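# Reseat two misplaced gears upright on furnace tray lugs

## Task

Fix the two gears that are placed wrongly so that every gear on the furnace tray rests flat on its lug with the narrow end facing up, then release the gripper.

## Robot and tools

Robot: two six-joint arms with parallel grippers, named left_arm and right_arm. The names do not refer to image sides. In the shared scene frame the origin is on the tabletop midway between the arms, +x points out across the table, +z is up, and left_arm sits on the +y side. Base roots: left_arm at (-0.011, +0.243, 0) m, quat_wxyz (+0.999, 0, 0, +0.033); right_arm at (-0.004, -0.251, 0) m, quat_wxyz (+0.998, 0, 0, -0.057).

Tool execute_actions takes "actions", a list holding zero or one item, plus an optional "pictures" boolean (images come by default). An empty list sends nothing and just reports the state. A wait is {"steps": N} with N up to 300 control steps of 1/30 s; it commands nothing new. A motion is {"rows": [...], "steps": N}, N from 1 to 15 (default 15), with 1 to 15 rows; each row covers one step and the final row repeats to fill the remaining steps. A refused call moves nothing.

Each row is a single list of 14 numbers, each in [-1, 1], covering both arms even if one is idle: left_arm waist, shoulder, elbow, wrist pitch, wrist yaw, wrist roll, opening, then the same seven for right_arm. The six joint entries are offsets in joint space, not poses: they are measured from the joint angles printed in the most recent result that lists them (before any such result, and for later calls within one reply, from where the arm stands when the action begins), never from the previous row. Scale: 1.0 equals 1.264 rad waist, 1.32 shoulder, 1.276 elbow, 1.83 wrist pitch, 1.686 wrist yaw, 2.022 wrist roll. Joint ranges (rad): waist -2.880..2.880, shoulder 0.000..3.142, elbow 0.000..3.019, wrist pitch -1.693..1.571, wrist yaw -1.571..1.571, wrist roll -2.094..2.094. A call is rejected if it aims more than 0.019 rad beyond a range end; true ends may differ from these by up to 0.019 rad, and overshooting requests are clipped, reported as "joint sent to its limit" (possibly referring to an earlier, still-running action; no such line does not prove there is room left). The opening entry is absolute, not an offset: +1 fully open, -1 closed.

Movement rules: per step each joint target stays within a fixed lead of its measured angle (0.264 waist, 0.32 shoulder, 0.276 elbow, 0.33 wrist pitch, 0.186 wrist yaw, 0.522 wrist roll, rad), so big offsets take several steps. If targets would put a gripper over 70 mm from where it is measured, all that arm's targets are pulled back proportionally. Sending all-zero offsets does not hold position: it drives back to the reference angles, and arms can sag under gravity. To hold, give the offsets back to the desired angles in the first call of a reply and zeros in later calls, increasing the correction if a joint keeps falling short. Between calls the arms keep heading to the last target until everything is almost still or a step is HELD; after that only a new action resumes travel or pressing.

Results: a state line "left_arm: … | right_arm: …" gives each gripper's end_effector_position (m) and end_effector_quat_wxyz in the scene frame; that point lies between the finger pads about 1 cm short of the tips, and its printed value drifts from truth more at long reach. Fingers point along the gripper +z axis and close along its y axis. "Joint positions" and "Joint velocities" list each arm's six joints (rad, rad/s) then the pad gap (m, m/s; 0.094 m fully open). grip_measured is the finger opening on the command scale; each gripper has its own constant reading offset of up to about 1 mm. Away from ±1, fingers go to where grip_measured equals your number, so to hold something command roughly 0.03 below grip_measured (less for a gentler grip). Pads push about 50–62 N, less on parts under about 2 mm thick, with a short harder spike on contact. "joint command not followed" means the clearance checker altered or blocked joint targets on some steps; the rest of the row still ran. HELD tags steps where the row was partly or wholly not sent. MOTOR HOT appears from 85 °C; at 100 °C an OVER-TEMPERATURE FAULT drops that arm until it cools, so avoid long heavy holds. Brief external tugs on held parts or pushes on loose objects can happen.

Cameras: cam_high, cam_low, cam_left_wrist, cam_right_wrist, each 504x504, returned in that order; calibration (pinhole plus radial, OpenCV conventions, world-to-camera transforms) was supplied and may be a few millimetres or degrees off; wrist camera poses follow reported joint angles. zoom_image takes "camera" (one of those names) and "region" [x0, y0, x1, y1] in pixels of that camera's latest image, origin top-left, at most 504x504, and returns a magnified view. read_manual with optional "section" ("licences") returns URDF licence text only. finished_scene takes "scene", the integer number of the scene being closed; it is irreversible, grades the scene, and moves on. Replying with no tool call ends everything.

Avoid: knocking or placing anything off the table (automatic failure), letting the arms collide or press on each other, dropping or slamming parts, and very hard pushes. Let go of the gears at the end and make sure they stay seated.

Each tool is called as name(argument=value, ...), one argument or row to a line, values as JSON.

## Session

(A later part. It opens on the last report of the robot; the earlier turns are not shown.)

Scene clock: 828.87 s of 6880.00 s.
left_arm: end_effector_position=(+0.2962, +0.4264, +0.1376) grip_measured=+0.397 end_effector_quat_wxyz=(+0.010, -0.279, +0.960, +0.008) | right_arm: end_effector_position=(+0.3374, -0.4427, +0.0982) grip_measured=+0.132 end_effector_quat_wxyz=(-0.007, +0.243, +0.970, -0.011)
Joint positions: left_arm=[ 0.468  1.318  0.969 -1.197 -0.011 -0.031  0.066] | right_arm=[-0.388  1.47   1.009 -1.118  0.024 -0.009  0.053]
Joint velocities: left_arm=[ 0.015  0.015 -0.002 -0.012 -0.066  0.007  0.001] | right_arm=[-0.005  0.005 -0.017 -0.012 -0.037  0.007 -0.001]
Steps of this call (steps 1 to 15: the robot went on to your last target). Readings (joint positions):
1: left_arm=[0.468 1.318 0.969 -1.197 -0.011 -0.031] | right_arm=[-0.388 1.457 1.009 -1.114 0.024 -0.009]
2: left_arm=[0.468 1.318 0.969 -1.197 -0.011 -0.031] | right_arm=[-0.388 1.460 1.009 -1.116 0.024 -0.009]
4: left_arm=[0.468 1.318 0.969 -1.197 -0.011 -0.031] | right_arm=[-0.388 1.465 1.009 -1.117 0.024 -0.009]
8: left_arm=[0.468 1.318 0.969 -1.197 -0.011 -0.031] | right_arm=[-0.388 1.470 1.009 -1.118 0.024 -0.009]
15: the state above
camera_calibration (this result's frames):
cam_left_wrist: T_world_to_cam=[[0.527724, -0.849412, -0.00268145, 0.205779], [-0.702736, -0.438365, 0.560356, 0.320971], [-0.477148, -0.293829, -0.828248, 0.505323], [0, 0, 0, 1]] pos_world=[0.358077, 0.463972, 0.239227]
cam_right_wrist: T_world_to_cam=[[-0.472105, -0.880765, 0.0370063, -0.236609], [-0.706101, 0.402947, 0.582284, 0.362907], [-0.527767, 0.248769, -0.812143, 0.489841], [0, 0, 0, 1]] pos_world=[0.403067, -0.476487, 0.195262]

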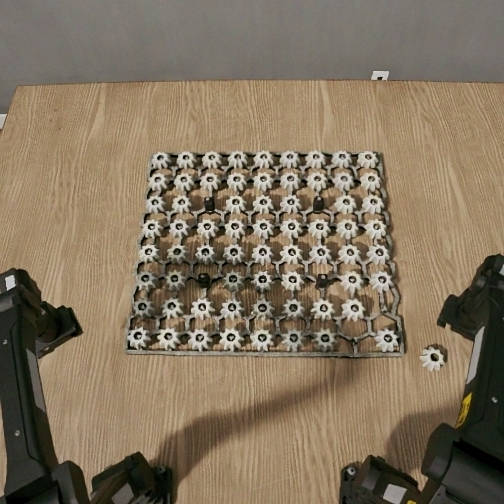

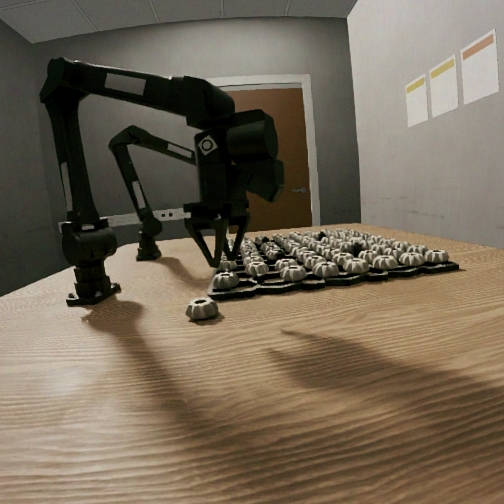

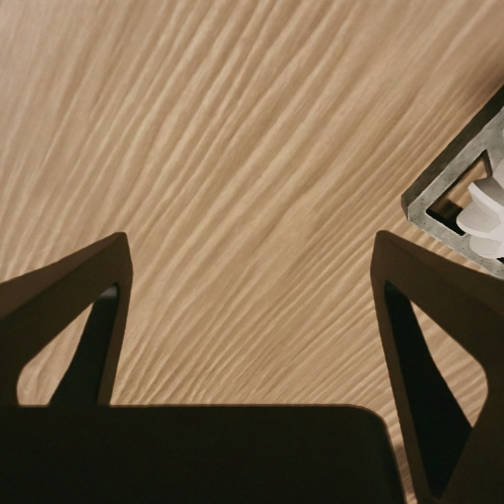

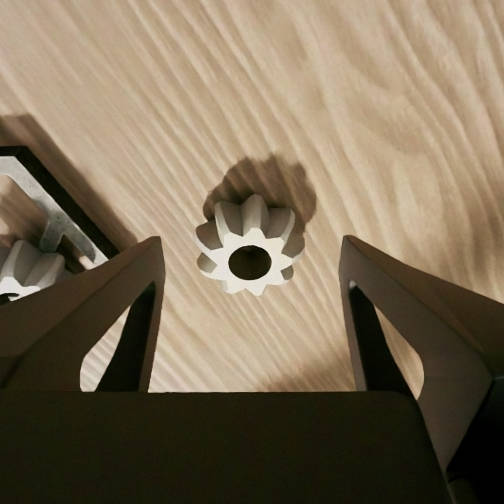

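execute_actions(
  actions=[
    {"rows":[[0,0,0.015,0,0,0,0.4,-0.004,-0.02,-0.03,0.01,0,0,0.3],[0,0,0.015,0,0,0,0.4,-0.008,-0.02,-0.07,0.03,0,0,0.42],[0,0,0.015,0,0,0,0.4,-0.013,-0.02,-0.105,0.05,0,0,0.42],[0,0,0.015,0,0,0,0.4,-0.013,-0.02,-0.138,0.07,0,0,0.42]],"steps":15},
  ],
)

execute_actions(
  actions=[
    {"steps":15},
  ],
)

Scene clock: 839.87 s of 6880.00 s.
left_arm: end_effector_position=(+0.2962, +0.4264, +0.1376) grip_measured=+0.397 end_effector_quat_wxyz=(+0.010, -0.279, +0.960, +0.008) | right_arm: end_effector_position=(+0.2911, -0.4211, +0.0488) grip_measured=+0.418 end_effector_quat_wxyz=(-0.026, +0.248, +0.968, -0.005)
Joint positions: left_arm=[ 0.468  1.318  0.969 -1.197 -0.011 -0.031  0.066] | right_arm=[-0.398  1.441  0.826 -1.003  0.024 -0.009  0.067]
Joint velocities: left_arm=[ 0.005  0.005 -0.012 -0.002 -0.022 -0.081  0.   ] | right_arm=[-0.005 -0.005 -0.002 -0.012 -0.022  0.022  0.   ]
Steps of this call (steps 1 to 15: the robot went on to your last target; steps 16 to 90: nothing new was sent; then 7.50 s passed at rest; steps 91 to 105: all 15 steps of this action). Readings (joint positions):
91: left_arm=[0.468 1.318 0.969 -1.197 -0.011 -0.031] | right_arm=[-0.388 1.469 1.006 -1.115 0.024 -0.009]
92: left_arm=[0.468 1.318 0.969 -1.197 -0.011 -0.031] | right_arm=[-0.388 1.464 0.994 -1.103 0.024 -0.009]
94: left_arm=[0.468 1.318 0.969 -1.197 -0.011 -0.031] | right_arm=[-0.390 1.443 0.938 -1.051 0.024 -0.009]
98: left_arm=[0.468 1.318 0.969 -1.197 -0.011 -0.031] | right_arm=[-0.397 1.434 0.835 -1.015 0.024 -0.009]
105: the state above
camera_calibration (this result's frames):
cam_left_wrist: T_world_to_cam=[[0.527724, -0.849412, -0.00268145, 0.205779], [-0.702736, -0.438365, 0.560356, 0.320971], [-0.477148, -0.293829, -0.828248, 0.505323], [0, 0, 0, 1]] pos_world=[0.358077, 0.463972, 0.239227]
cam_right_wrist: T_world_to_cam=[[-0.479568, -0.87674, 0.036623, -0.233803], [-0.681777, 0.39855, 0.613464, 0.33981], [-0.552445, 0.269229, -0.788873, 0.434585], [0, 0, 0, 1]] pos_world=[0.359634, -0.457419, 0.142934]

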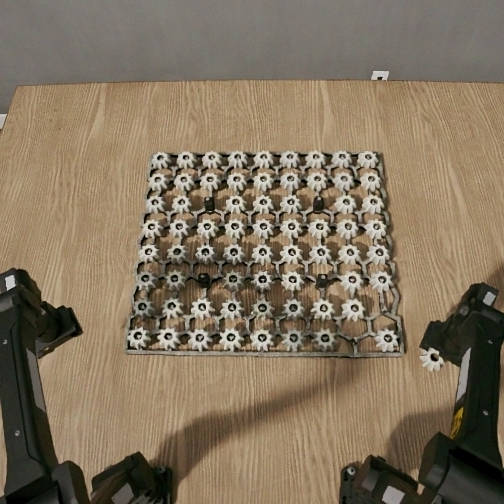

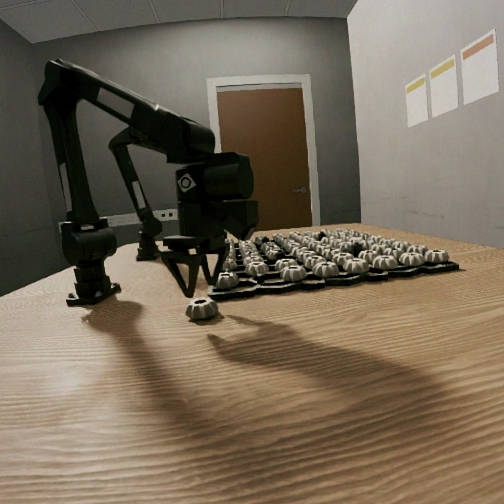

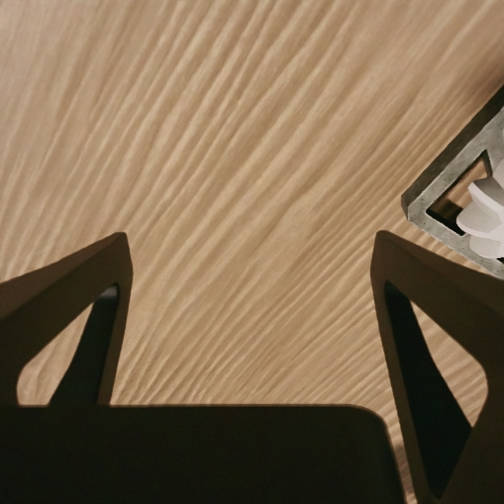

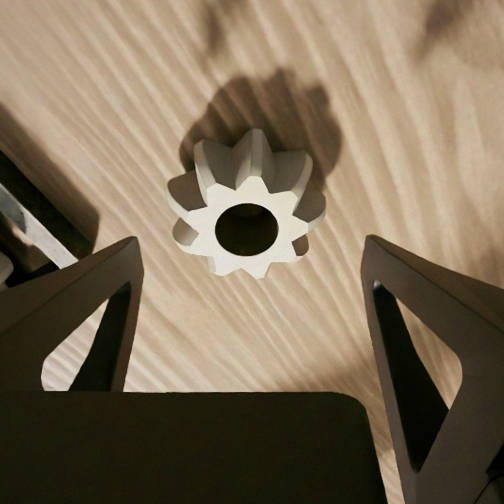

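Scene clock: 840.37 s of 6880.00 s.
left_arm: end_effector_position=(+0.2962, +0.4264, +0.1376) grip_measured=+0.397 end_effector_quat_wxyz=(+0.010, -0.279, +0.960, +0.008) | right_arm: end_effector_position=(+0.2913, -0.4213, +0.0488) grip_measured=+0.418 end_effector_quat_wxyz=(-0.025, +0.248, +0.968, -0.006)
Joint positions: left_arm=[ 0.468  1.318  0.969 -1.197 -0.011 -0.031  0.066] | right_arm=[-0.398  1.441  0.826 -1.002  0.024 -0.009  0.067]
Joint velocities: left_arm=[-0.015 -0.015  0.017 -0.007 -0.095 -0.081  0.001] | right_arm=[ 0.015 -0.005  0.012 -0.002 -0.037  0.007 -0.   ]
Steps of this call (steps 1 to 15: the robot went on to your last target). Readings (joint positions):
1: left_arm=[0.468 1.318 0.969 -1.197 -0.011 -0.031] | right_arm=[-0.398 1.441 0.826 -1.002 0.024 -0.009]
2: left_arm=[0.468 1.318 0.969 -1.197 -0.011 -0.031] | right_arm=[-0.398 1.441 0.826 -1.002 0.024 -0.009]
4: left_arm=[0.468 1.318 0.969 -1.197 -0.011 -0.031] | right_arm=[-0.398 1.441 0.826 -1.002 0.024 -0.009]
8: left_arm=[0.468 1.318 0.969 -1.197 -0.011 -0.031] | right_arm=[-0.398 1.441 0.826 -1.002 0.024 -0.009]
15: the state above
All arms were judged still, so your last target was given up. Only a new action makes them travel on or press farther. Fingers that are still opening or closing keep moving.
camera_calibration (this result's frames):
cam_left_wrist: T_world_to_cam=[[0.527724, -0.849412, -0.00268145, 0.205779], [-0.702736, -0.438365, 0.560356, 0.320971], [-0.477148, -0.293829, -0.828248, 0.505323], [0, 0, 0, 1]] pos_world=[0.358077, 0.463972, 0.239227]
cam_right_wrist: T_world_to_cam=[[-0.479604, -0.87672, 0.0366351, -0.233787], [-0.682389, 0.398893, 0.61256, 0.340407], [-0.551657, 0.268787, -0.789575, 0.434365], [0, 0, 0, 1]] pos_world=[0.359785, -0.457504, 0.143009]

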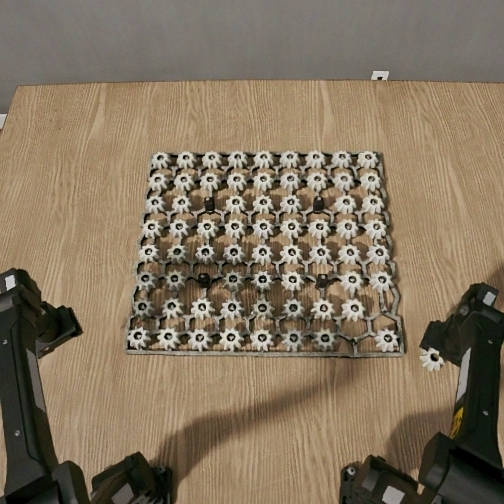

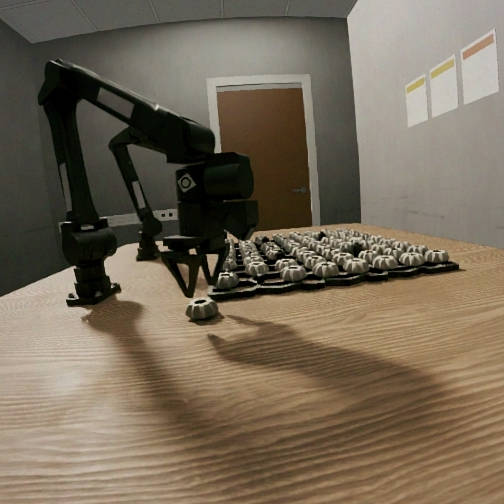

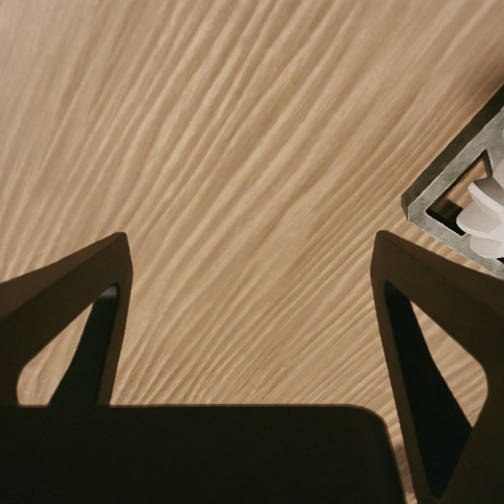

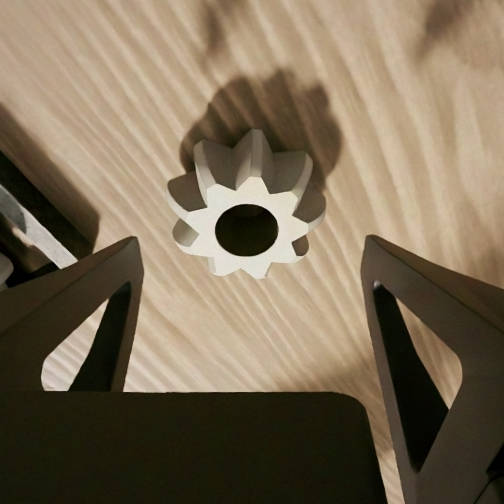

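execute_actions(
  actions=[
    {"rows":[[0,0,0.015,0,0,0,0.4,0,0.012,-0.01,0.016,0,0,0.42],[0,0,0.015,0,0,0,0.4,0,0.024,-0.02,0.032,0,0,0.42],[0,0,0.015,0,0,0,0.4,0,0.036,-0.03,0.048,0,0,0.42],[0,0,0.015,0,0,0,0.4,0,0.048,-0.04,0.062,0,0,0.42]],"steps":15},
  ],
)

execute_actions(
  actions=[
    {"steps":10},
  ],
)

Scene clock: 851.50 s of 6880.00 s.
left_arm: end_effector_position=(+0.2962, +0.4264, +0.1376) grip_measured=+0.397 end_effector_quat_wxyz=(+0.010, -0.279, +0.960, +0.008) | right_arm: end_effector_position=(+0.2886, -0.4197, +0.0153) grip_measured=+0.418 end_effector_quat_wxyz=(-0.028, +0.248, +0.968, -0.005)
Joint positions: left_arm=[ 0.468  1.318  0.969 -1.197 -0.011 -0.031  0.066] | right_arm=[-0.398  1.502  0.78  -0.901  0.024 -0.009  0.067]
Joint velocities: left_arm=[-0.015  0.005 -0.002 -0.012 -0.022 -0.007  0.   ] | right_arm=[-0.005 -0.005 -0.007 -0.017 -0.11  -0.007  0.001]
Steps of this call (steps 1 to 90: nothing new was sent; then 7.63 s passed at rest; steps 91 to 105: all 15 steps of this action). Readings (joint positions):
91: left_arm=[0.468 1.318 0.969 -1.197 -0.011 -0.031] | right_arm=[-0.398 1.441 0.826 -0.999 0.024 -0.009]
92: left_arm=[0.468 1.318 0.969 -1.197 -0.011 -0.031] | right_arm=[-0.398 1.442 0.824 -0.989 0.024 -0.009]
94: left_arm=[0.468 1.318 0.969 -1.197 -0.011 -0.031] | right_arm=[-0.398 1.449 0.813 -0.947 0.024 -0.009]
98: left_arm=[0.468 1.318 0.969 -1.197 -0.011 -0.031] | right_arm=[-0.398 1.487 0.790 -0.905 0.024 -0.009]
105: the state above
camera_calibration (this result's frames):
cam_left_wrist: T_world_to_cam=[[0.527724, -0.849412, -0.00268145, 0.205779], [-0.702736, -0.438365, 0.560356, 0.320971], [-0.477148, -0.293829, -0.828248, 0.505323], [0, 0, 0, 1]] pos_world=[0.358077, 0.463972, 0.239227]
cam_right_wrist: T_world_to_cam=[[-0.479434, -0.876816, 0.0365783, -0.232614], [-0.679526, 0.397288, 0.616772, 0.356903], [-0.555327, 0.270845, -0.786292, 0.407835], [0, 0, 0, 1]] pos_world=[0.357484, -0.456213, 0.109058]

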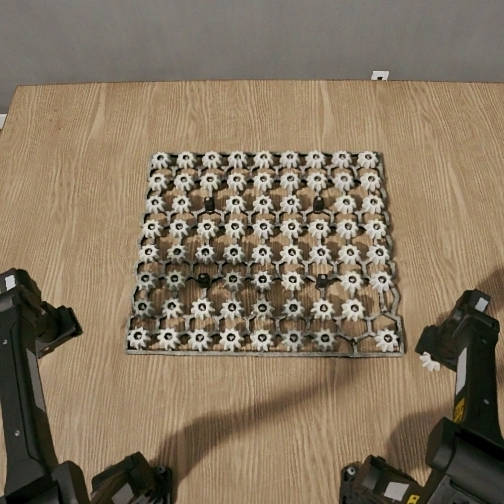

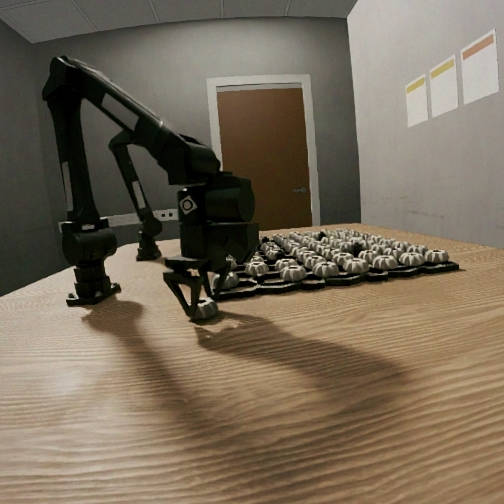

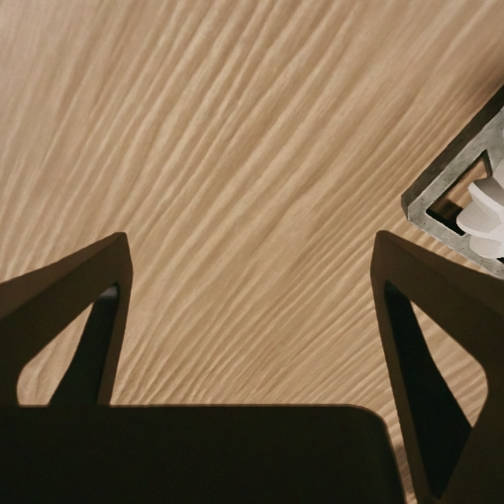

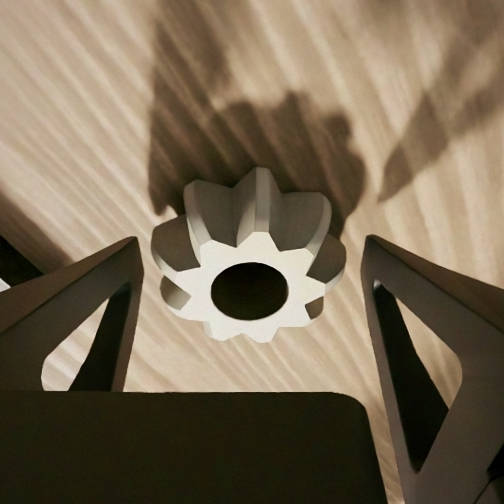

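Scene clock: 851.83 s of 6880.00 s.
left_arm: end_effector_position=(+0.2962, +0.4264, +0.1376) grip_measured=+0.397 end_effector_quat_wxyz=(+0.010, -0.279, +0.960, +0.008) | right_arm: end_effector_position=(+0.2886, -0.4197, +0.0153) grip_measured=+0.418 end_effector_quat_wxyz=(-0.028, +0.248, +0.968, -0.005)
Joint positions: left_arm=[ 0.468  1.318  0.969 -1.197 -0.011 -0.031  0.066] | right_arm=[-0.398  1.502  0.78  -0.901  0.024 -0.009  0.067]
Joint velocities: left_arm=[-0.015 -0.005 -0.002 -0.007 -0.051 -0.051 -0.002] | right_arm=[ 0.005 -0.005  0.012  0.002 -0.022 -0.051 -0.   ]
Steps of this call (steps 1 to 10: the robot went on to your last target). Readings (joint positions):
1: left_arm=[0.468 1.318 0.969 -1.197 -0.011 -0.031] | right_arm=[-0.398 1.502 0.780 -0.901 0.024 -0.009]
2: left_arm=[0.468 1.318 0.969 -1.197 -0.011 -0.031] | right_arm=[-0.398 1.502 0.780 -0.901 0.024 -0.009]
4: left_arm=[0.468 1.318 0.969 -1.197 -0.011 -0.031] | right_arm=[-0.398 1.502 0.780 -0.901 0.024 -0.009]
8: left_arm=[0.468 1.318 0.969 -1.197 -0.011 -0.031] | right_arm=[-0.398 1.502 0.780 -0.901 0.024 -0.009]
10: the state above
camera_calibration (this result's frames):
cam_left_wrist: T_world_to_cam=[[0.527724, -0.849412, -0.00268145, 0.205779], [-0.702736, -0.438365, 0.560356, 0.320971], [-0.477148, -0.293829, -0.828248, 0.505323], [0, 0, 0, 1]] pos_world=[0.358077, 0.463972, 0.239227]
cam_right_wrist: T_world_to_cam=[[-0.479434, -0.876816, 0.0365783, -0.232614], [-0.679526, 0.397288, 0.616772, 0.356903], [-0.555327, 0.270845, -0.786292, 0.407835], [0, 0, 0, 1]] pos_world=[0.357484, -0.456213, 0.109058]

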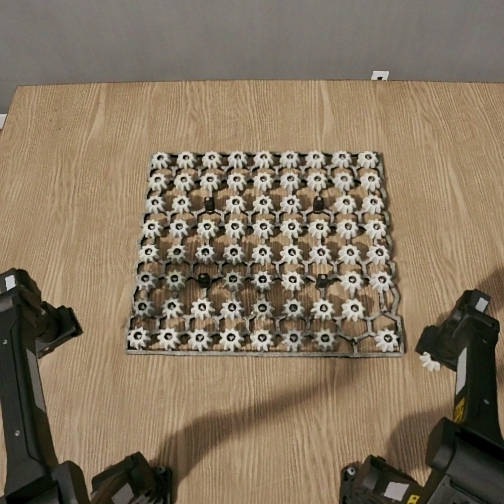

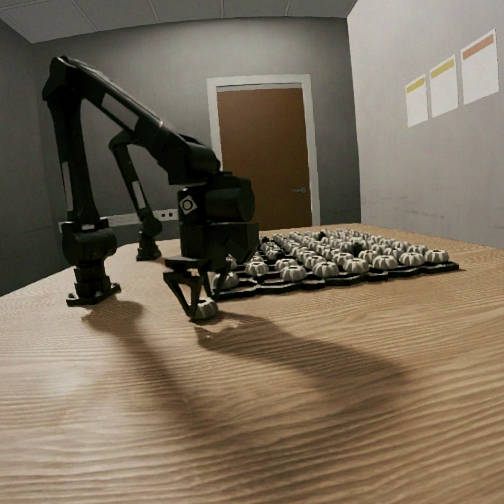

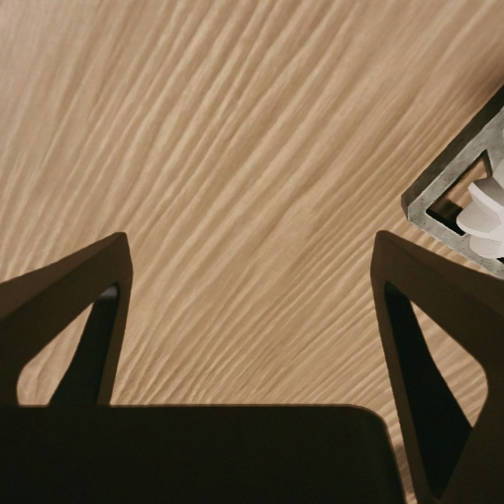

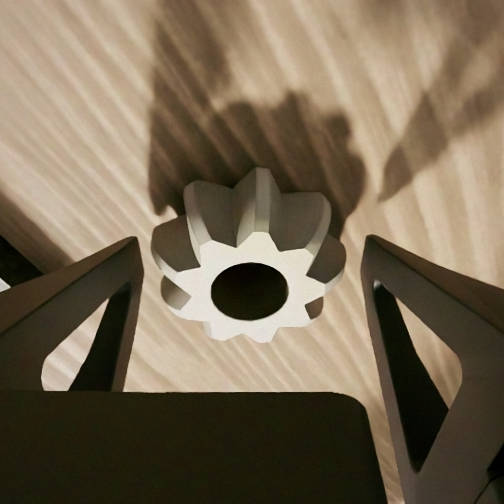

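execute_actions(
  actions=[
    {"rows":[[0,0,0.015,0,0,0,0.4,0,0,-0.008,0.006,0,0,0.42],[0,0,0.015,0,0,0,0.4,0,0,-0.016,0.012,0,0,0.42],[0,0,0.015,0,0,0,0.4,0,0,-0.016,0.012,0,0,0.42],[0,0,0.015,0,0,0,0.4,0,0,-0.016,0.012,0,0,0.42],[0,0,0.015,0,0,0,0.4,0,0,-0.016,0.012,0,0,0.42],[0,0,0.015,0,0,0,0.4,0,0,-0.016,0.012,0,0,0.42],[0,0,0.015,0,0,0,0.4,0,0,-0.016,0.012,0,0,0.36],[0,0,0.015,0,0,0,0.4,0,0,-0.016,0.012,0,0,0.3],[0,0,0.015,0,0,0,0.4,0,0,-0.016,0.012,0,0,0.25],[0,0,0.015,0,0,0,0.4,0,0,-0.016,0.012,0,0,0.21],[0,0,0.015,0,0,0,0.4,0,0,-0.016,0.012,0,0,0.17],[0,0,0.015,0,0,0,0.4,0,0,-0.016,0.012,0,0,0.13],[0,0,0.015,0,0,0,0.4,0,0,-0.016,0.012,0,0,0.1]],"steps":15},
  ],
)

execute_actions(
  actions=[
    {"steps":10},
  ],
)

Scene clock: 860.47 s of 6880.00 s.
left_arm: end_effector_position=(+0.2962, +0.4264, +0.1376) grip_measured=+0.397 end_effector_quat_wxyz=(+0.010, -0.279, +0.960, +0.008) | right_arm: end_effector_position=(+0.2868, -0.4187, +0.0128) grip_measured=+0.167 end_effector_quat_wxyz=(-0.028, +0.248, +0.968, -0.005)
Joint positions: left_arm=[ 0.468  1.318  0.969 -1.197 -0.011 -0.031  0.066] | right_arm=[-0.398  1.502  0.771 -0.891  0.024 -0.009  0.055]
Joint velocities: left_arm=[-0.024 -0.015 -0.002 -0.017 -0.037  0.051  0.   ] | right_arm=[-0.005 -0.005 -0.012 -0.027  0.051 -0.051 -0.   ]
Steps of this call (steps 1 to 15: the robot went on to your last target; steps 16 to 90: nothing new was sent; then 5.13 s passed at rest; steps 91 to 105: all 15 steps of this action). Readings (joint positions):
91: left_arm=[0.468 1.318 0.969 -1.197 -0.011 -0.031] | right_arm=[-0.398 1.502 0.780 -0.901 0.024 -0.009]
92: left_arm=[0.468 1.318 0.969 -1.197 -0.011 -0.031] | right_arm=[-0.398 1.502 0.780 -0.899 0.024 -0.009]
94: left_arm=[0.468 1.318 0.969 -1.197 -0.011 -0.031] | right_arm=[-0.398 1.502 0.776 -0.894 0.024 -0.009]
98: left_arm=[0.468 1.318 0.969 -1.197 -0.011 -0.031] | right_arm=[-0.398 1.502 0.772 -0.892 0.024 -0.009]
105: the state above
camera_calibration (this result's frames):
cam_left_wrist: T_world_to_cam=[[0.527724, -0.849412, -0.00268145, 0.205779], [-0.702736, -0.438365, 0.560356, 0.320971], [-0.477148, -0.293829, -0.828248, 0.505323], [0, 0, 0, 1]] pos_world=[0.358077, 0.463972, 0.239227]
cam_right_wrist: T_world_to_cam=[[-0.479792, -0.876618, 0.0366059, -0.232315], [-0.679784, 0.39779, 0.616164, 0.357144], [-0.554702, 0.270746, -0.786767, 0.404385], [0, 0, 0, 1]] pos_world=[0.355631, -0.455206, 0.106602]

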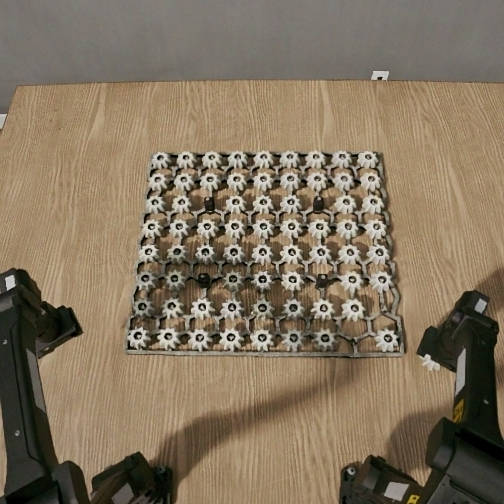

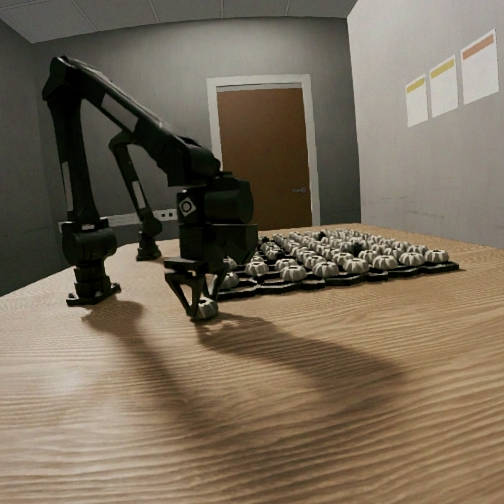

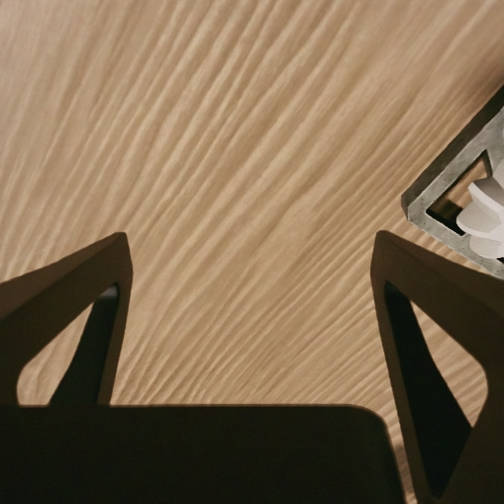

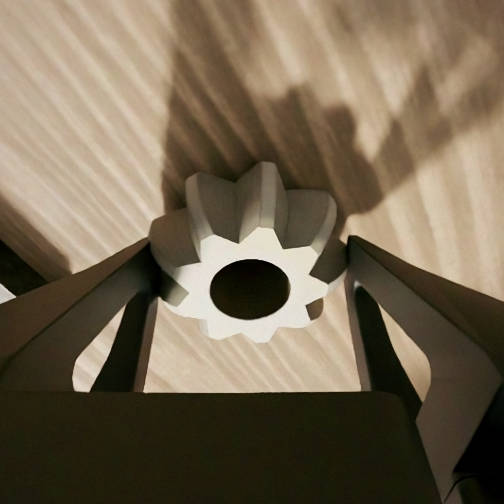

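Scene clock: 860.80 s of 6880.00 s.
left_arm: end_effector_position=(+0.2962, +0.4264, +0.1376) grip_measured=+0.397 end_effector_quat_wxyz=(+0.010, -0.279, +0.960, +0.008) | right_arm: end_effector_position=(+0.2868, -0.4187, +0.0128) grip_measured=+0.167 end_effector_quat_wxyz=(-0.028, +0.248, +0.968, -0.005)
Joint positions: left_arm=[ 0.468  1.318  0.969 -1.197 -0.011 -0.031  0.066] | right_arm=[-0.398  1.502  0.771 -0.891  0.024 -0.009  0.055]
Joint velocities: left_arm=[ 0.005 -0.015 -0.022  0.002 -0.007  0.066 -0.001] | right_arm=[-0.005 -0.005 -0.007 -0.022 -0.037 -0.007 -0.001]
Steps of this call (steps 1 to 10: the robot went on to your last target). Readings (joint positions):
1: left_arm=[0.468 1.318 0.969 -1.197 -0.011 -0.031] | right_arm=[-0.398 1.502 0.771 -0.891 0.024 -0.009]
2: left_arm=[0.468 1.318 0.969 -1.197 -0.011 -0.031] | right_arm=[-0.398 1.502 0.771 -0.891 0.024 -0.009]
4: left_arm=[0.468 1.318 0.969 -1.197 -0.011 -0.031] | right_arm=[-0.398 1.502 0.771 -0.891 0.024 -0.009]
8: left_arm=[0.468 1.318 0.969 -1.197 -0.011 -0.031] | right_arm=[-0.398 1.502 0.771 -0.891 0.024 -0.009]
10: the state above
camera_calibration (this result's frames):
cam_left_wrist: T_world_to_cam=[[0.527724, -0.849412, -0.00268145, 0.205779], [-0.702736, -0.438365, 0.560356, 0.320971], [-0.477148, -0.293829, -0.828248, 0.505323], [0, 0, 0, 1]] pos_world=[0.358077, 0.463972, 0.239227]
cam_right_wrist: T_world_to_cam=[[-0.479792, -0.876618, 0.0366059, -0.232315], [-0.679784, 0.39779, 0.616164, 0.357144], [-0.554702, 0.270746, -0.786767, 0.404385], [0, 0, 0, 1]] pos_world=[0.355631, -0.455206, 0.106602]

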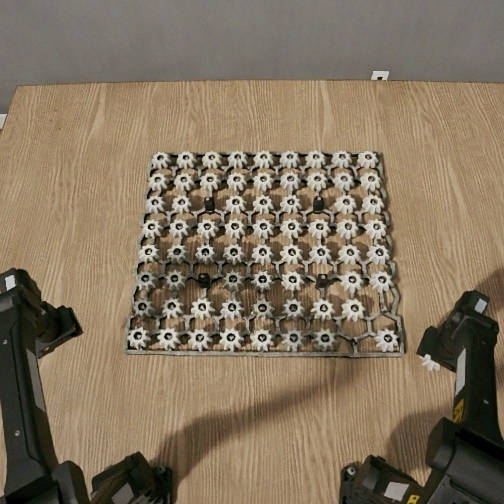

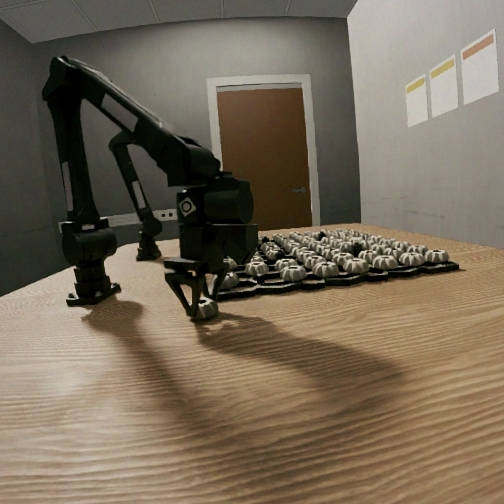

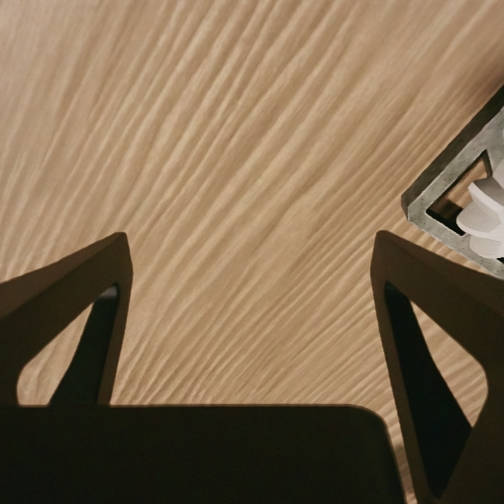

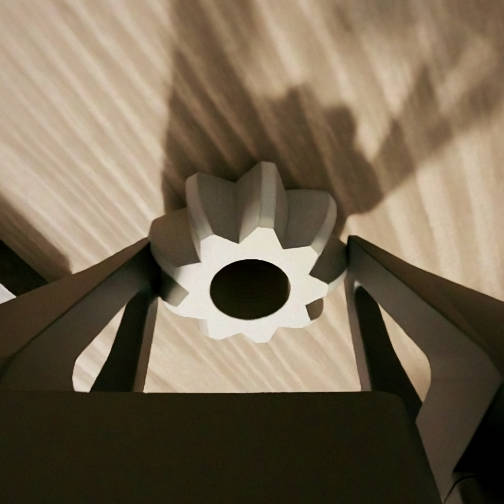

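execute_actions(
  actions=[
    {"rows":[[0,0,0.015,0,0,0,0.4,0,0,0.02,0,0,0,0.1],[0,0,0.015,0,0,0,0.4,0,-0.005,0.035,0,0,0,0.1],[0,0,0.015,0,0,0,0.4,0,-0.01,0.05,-0.01,0,0,0.1],[0,0,0.015,0,0,0,0.4,0,-0.015,0.06,-0.02,0,0,0.1]],"steps":15},
  ],
)

Scene clock: 865.07 s of 6880.00 s.
left_arm: end_effector_position=(+0.2962, +0.4264, +0.1376) grip_measured=+0.397 end_effector_quat_wxyz=(+0.010, -0.279, +0.960, +0.008) | right_arm: end_effector_position=(+0.2907, -0.4209, +0.0195) grip_measured=+0.167 end_effector_quat_wxyz=(-0.028, +0.248, +0.968, -0.005)
Joint positions: left_arm=[ 0.468  1.318  0.969 -1.197 -0.011 -0.031  0.066] | right_arm=[-0.398  1.499  0.791 -0.915  0.024 -0.009  0.055]
Joint velocities: left_arm=[-0.005  0.005 -0.017  0.002 -0.022  0.022  0.   ] | right_arm=[-0.005 -0.005 -0.007  0.012 -0.037 -0.095 -0.   ]
Steps of this call (steps 1 to 15: the robot went on to your last target; steps 16 to 90: nothing new was sent; then 0.77 s passed at rest; steps 91 to 105: all 15 steps of this action). Readings (joint positions):
91: left_arm=[0.468 1.318 0.969 -1.197 -0.011 -0.031] | right_arm=[-0.398 1.502 0.771 -0.891 0.024 -0.009]
92: left_arm=[0.468 1.318 0.969 -1.197 -0.011 -0.031] | right_arm=[-0.398 1.502 0.771 -0.891 0.024 -0.009]
94: left_arm=[0.468 1.318 0.969 -1.197 -0.011 -0.031] | right_arm=[-0.398 1.501 0.775 -0.898 0.024 -0.009]
98: left_arm=[0.468 1.318 0.969 -1.197 -0.011 -0.031] | right_arm=[-0.398 1.500 0.786 -0.915 0.024 -0.009]
105: the state above
camera_calibration (this result's frames):
cam_left_wrist: T_world_to_cam=[[0.527724, -0.849412, -0.00268145, 0.205779], [-0.702736, -0.438365, 0.560356, 0.320971], [-0.477148, -0.293829, -0.828248, 0.505323], [0, 0, 0, 1]] pos_world=[0.358077, 0.463972, 0.239227]
cam_right_wrist: T_world_to_cam=[[-0.479767, -0.876632, 0.0365981, -0.232619], [-0.679373, 0.39756, 0.616764, 0.356245], [-0.555225, 0.27104, -0.786297, 0.412648], [0, 0, 0, 1]] pos_world=[0.359533, -0.457394, 0.113258]

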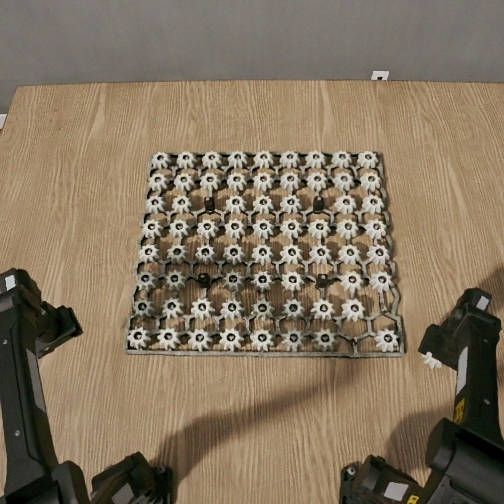

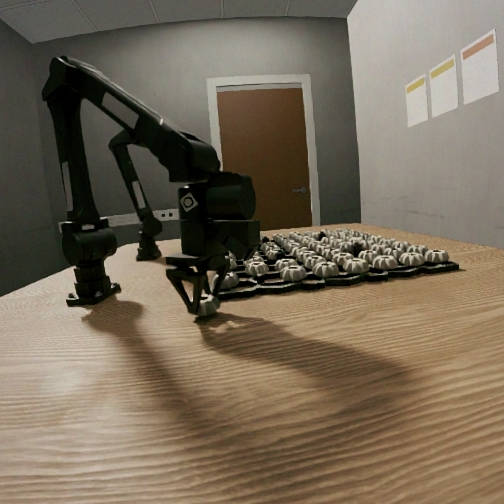

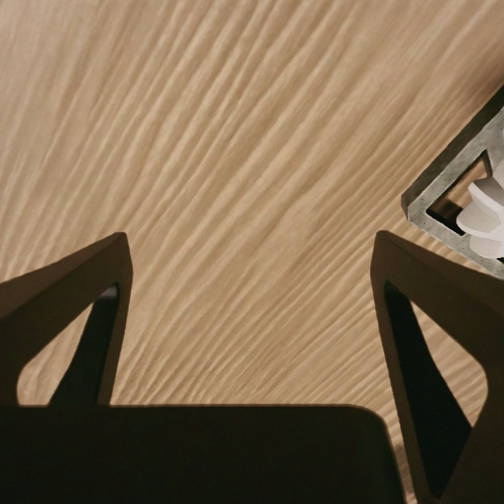

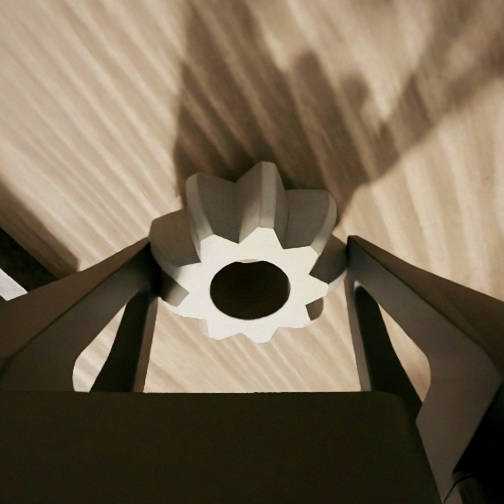

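Held. Continue up gradually.

execute_actions(
  actions=[
    {"rows":[[0,0,0.015,0,0,0,0.4,0,-0.008,0.03,-0.005,0,0,0.1],[0,0,0.015,0,0,0,0.4,0,-0.016,0.04,-0.012,0,0,0.1],[0,0,0.015,0,0,0,0.4,0,-0.024,0.05,-0.022,0,0,0.1],[0,0,0.015,0,0,0,0.4,0,-0.032,0.06,-0.034,0,0,0.1],[0,0,0.015,0,0,0,0.4,0,-0.04,0.07,-0.046,0,0,0.1],[0,0,0.015,0,0,0,0.4,0,-0.048,0.08,-0.058,0,0,0.1],[0,0,0.015,0,0,0,0.4,0,-0.056,0.09,-0.07,0,0,0.1],[0,0,0.015,0,0,0,0.4,0,-0.064,0.1,-0.082,0,0,0.1],[0,0,0.015,0,0,0,0.4,0,-0.072,0.11,-0.094,0,0,0.1],[0,0,0.015,0,0,0,0.4,0,-0.08,0.12,-0.106,0,0,0.1]],"steps":15},
  ],
)

execute_actions(
  actions=[
    {"steps":12},
  ],
)

Scene clock: 871.80 s of 6880.00 s.
left_arm: end_effector_position=(+0.2962, +0.4264, +0.1376) grip_measured=+0.397 end_effector_quat_wxyz=(+0.010, -0.279, +0.960, +0.008) | right_arm: end_effector_position=(+0.3017, -0.4271, +0.0872) grip_measured=+0.167 end_effector_quat_wxyz=(-0.012, +0.248, +0.969, -0.009)
Joint positions: left_arm=[ 0.468  1.318  0.969 -1.197 -0.011 -0.031  0.066] | right_arm=[-0.398  1.393  0.895 -1.092  0.024 -0.009  0.055]
Joint velocities: left_arm=[-0.005  0.005 -0.002  0.007 -0.051  0.037 -0.   ] | right_arm=[-0.005 -0.142  0.144 -0.037  0.066 -0.022 -0.   ]
Steps of this call (steps 1 to 15: the robot went on to your last target; steps 16 to 90: nothing new was sent; then 3.23 s passed at rest; steps 91 to 105: all 15 steps of this action). Readings (joint positions):
91: left_arm=[0.468 1.318 0.969 -1.197 -0.011 -0.031] | right_arm=[-0.398 1.499 0.791 -0.915 0.024 -0.009]
92: left_arm=[0.468 1.318 0.969 -1.197 -0.011 -0.031] | right_arm=[-0.398 1.499 0.791 -0.917 0.024 -0.009]
94: left_arm=[0.468 1.318 0.969 -1.197 -0.011 -0.031] | right_arm=[-0.398 1.496 0.794 -0.934 0.024 -0.009]
98: left_arm=[0.468 1.318 0.969 -1.197 -0.011 -0.031] | right_arm=[-0.398 1.468 0.819 -1.013 0.024 -0.009]
105: the state above
camera_calibration (this result's frames):
cam_left_wrist: T_world_to_cam=[[0.527724, -0.849412, -0.00268145, 0.205779], [-0.702736, -0.438365, 0.560356, 0.320971], [-0.477148, -0.293829, -0.828248, 0.505323], [0, 0, 0, 1]] pos_world=[0.358077, 0.463972, 0.239227]
cam_right_wrist: T_world_to_cam=[[-0.480819, -0.876042, 0.0369175, -0.234689], [-0.696649, 0.407248, 0.590618, 0.336041], [-0.532441, 0.258262, -0.806107, 0.463135], [0, 0, 0, 1]] pos_world=[0.367852, -0.462059, 0.183529]

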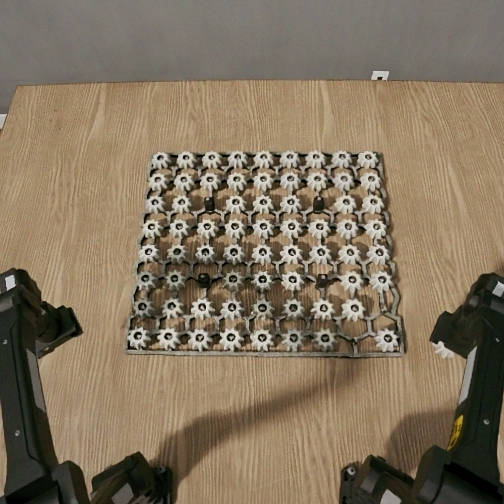

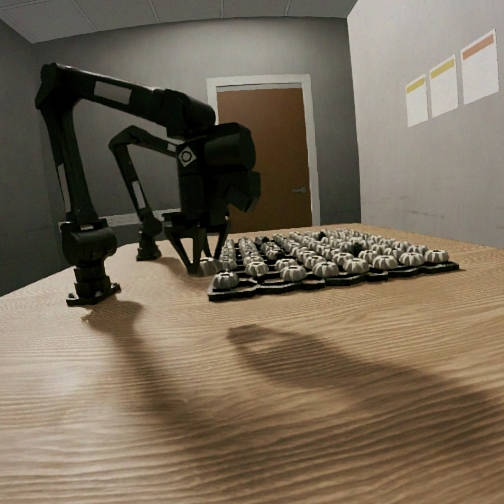

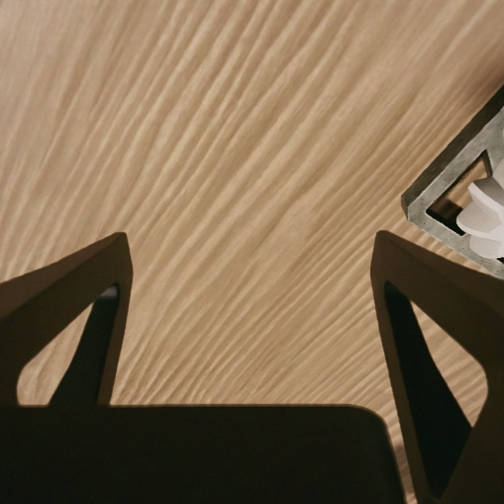

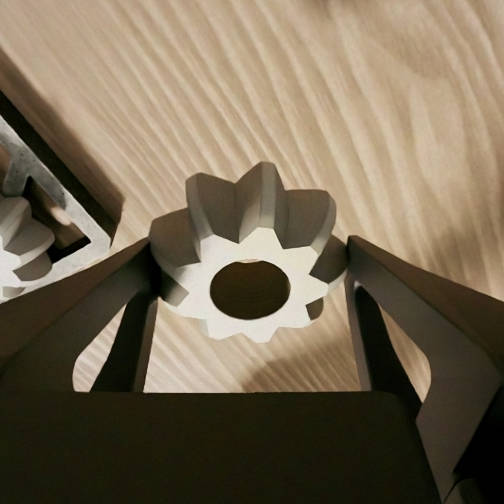

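Scene clock: 872.20 s of 6880.00 s.
left_arm: end_effector_position=(+0.2962, +0.4264, +0.1376) grip_measured=+0.397 end_effector_quat_wxyz=(+0.010, -0.279, +0.960, +0.008) | right_arm: end_effector_position=(+0.3026, -0.4276, +0.0898) grip_measured=+0.167 end_effector_quat_wxyz=(-0.011, +0.248, +0.969, -0.009)
Joint positions: left_arm=[ 0.468  1.318  0.969 -1.197 -0.011 -0.031  0.066] | right_arm=[-0.398  1.39   0.9   -1.097  0.024 -0.009  0.055]
Joint velocities: left_arm=[-0.005 -0.015 -0.017 -0.002  0.022 -0.037  0.   ] | right_arm=[-0.005  0.005 -0.017 -0.012  0.022  0.066 -0.   ]
Steps of this call (steps 1 to 12: the robot went on to your last target). Readings (joint positions):
1: left_arm=[0.468 1.318 0.969 -1.197 -0.011 -0.031] | right_arm=[-0.398 1.389 0.899 -1.092 0.024 -0.009]
2: left_arm=[0.468 1.318 0.969 -1.197 -0.011 -0.031] | right_arm=[-0.398 1.388 0.900 -1.092 0.024 -0.009]
4: left_arm=[0.468 1.318 0.969 -1.197 -0.011 -0.031] | right_arm=[-0.398 1.389 0.900 -1.095 0.024 -0.009]
8: left_arm=[0.468 1.318 0.969 -1.197 -0.011 -0.031] | right_arm=[-0.398 1.390 0.900 -1.097 0.024 -0.009]
12: the state above
camera_calibration (this result's frames):
cam_left_wrist: T_world_to_cam=[[0.527724, -0.849412, -0.00268145, 0.205779], [-0.702736, -0.438365, 0.560356, 0.320971], [-0.477148, -0.293829, -0.828248, 0.505323], [0, 0, 0, 1]] pos_world=[0.358077, 0.463972, 0.239227]
cam_right_wrist: T_world_to_cam=[[-0.480893, -0.876001, 0.0369383, -0.234754], [-0.697826, 0.407908, 0.588769, 0.336194], [-0.53083, 0.257359, -0.807457, 0.46507], [0, 0, 0, 1]] pos_world=[0.368587, -0.462471, 0.186254]

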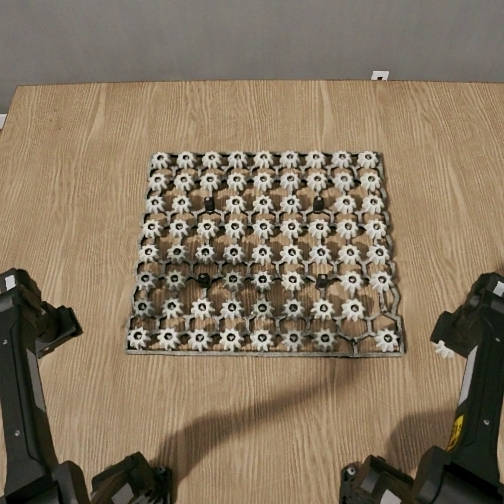

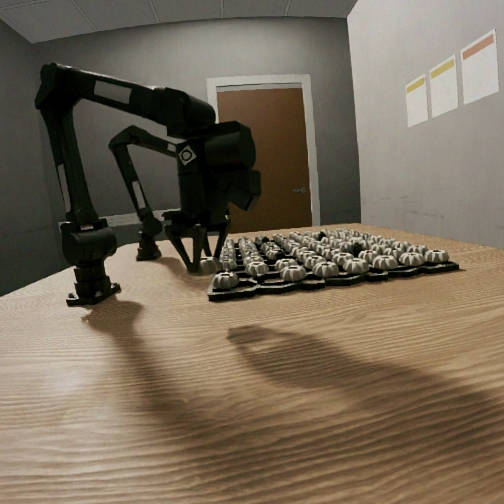

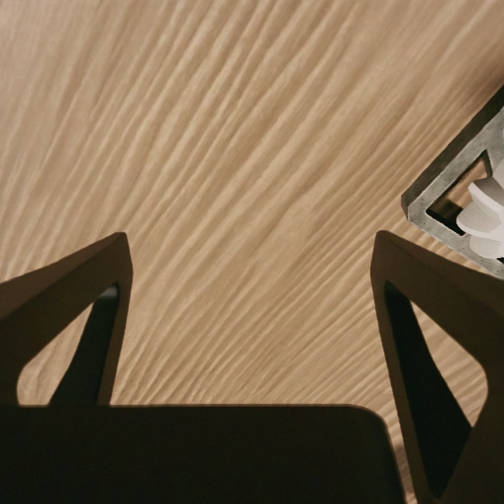

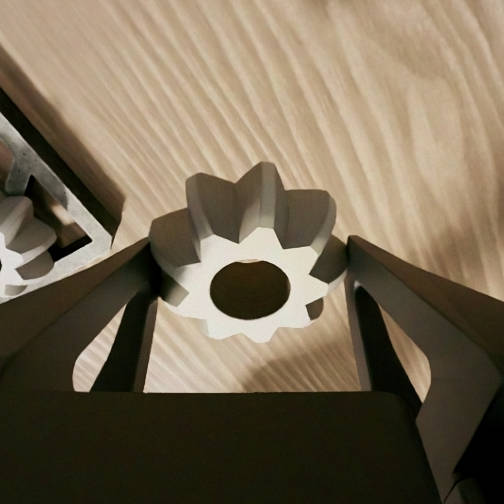

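execute_actions(
  actions=[],
)

Scene clock: 887.60 s of 6880.00 s.
left_arm: end_effector_position=(+0.2962, +0.4264, +0.1376) grip_measured=+0.397 end_effector_quat_wxyz=(+0.010, -0.279, +0.960, +0.008) | right_arm: end_effector_position=(+0.3026, -0.4276, +0.0898) grip_measured=+0.167 end_effector_quat_wxyz=(-0.011, +0.248, +0.969, -0.009)
Joint positions: left_arm=[ 0.468  1.318  0.969 -1.197 -0.011 -0.031  0.066] | right_arm=[-0.398  1.39   0.9   -1.097  0.024 -0.009  0.055]
Joint velocities: left_arm=[-0.005 -0.005 -0.002  0.002 -0.022  0.007  0.   ] | right_arm=[ 0.005 -0.015  0.002 -0.002 -0.081  0.051  0.   ]
Steps of this call (steps 1 to 15: the robot went on to your last target; steps 16 to 90: nothing new was sent; then 12.40 s passed at rest). Readings (joint positions):
1: left_arm=[0.468 1.318 0.969 -1.197 -0.011 -0.031] | right_arm=[-0.398 1.390 0.900 -1.097 0.024 -0.009]
2: left_arm=[0.468 1.318 0.969 -1.197 -0.011 -0.031] | right_arm=[-0.398 1.390 0.900 -1.097 0.024 -0.009]
4: left_arm=[0.468 1.318 0.969 -1.197 -0.011 -0.031] | right_arm=[-0.398 1.390 0.900 -1.097 0.024 -0.009]
8: left_arm=[0.468 1.318 0.969 -1.197 -0.011 -0.031] | right_arm=[-0.398 1.390 0.900 -1.097 0.024 -0.009]
90: the state above
All arms were judged still, so your last target was given up. Only a new action makes them travel on or press farther. Fingers that are still opening or closing keep moving.
camera_calibration (this result's frames):
cam_left_wrist: T_world_to_cam=[[0.527724, -0.849412, -0.00268145, 0.205779], [-0.702736, -0.438365, 0.560356, 0.320971], [-0.477148, -0.293829, -0.828248, 0.505323], [0, 0, 0, 1]] pos_world=[0.358077, 0.463972, 0.239227]
cam_right_wrist: T_world_to_cam=[[-0.480893, -0.876001, 0.0369383, -0.234754], [-0.697826, 0.407908, 0.588769, 0.336194], [-0.53083, 0.257359, -0.807457, 0.46507], [0, 0, 0, 1]] pos_world=[0.368587, -0.462471, 0.186254]

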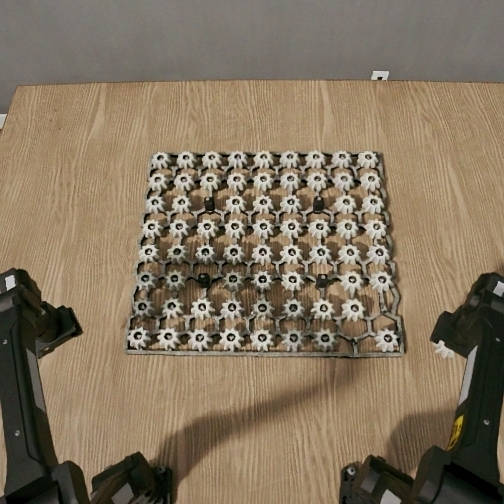

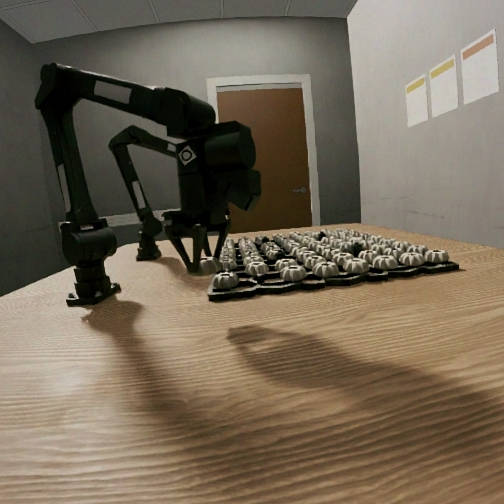

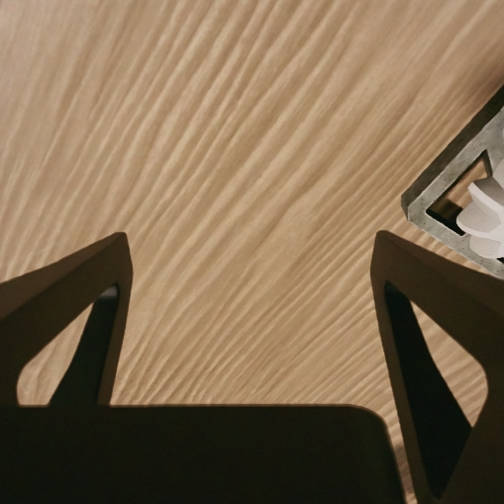

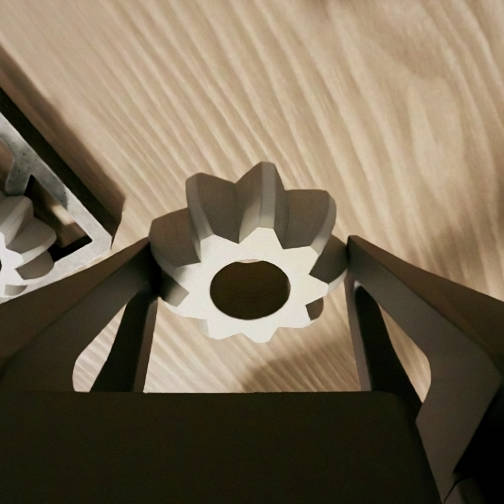

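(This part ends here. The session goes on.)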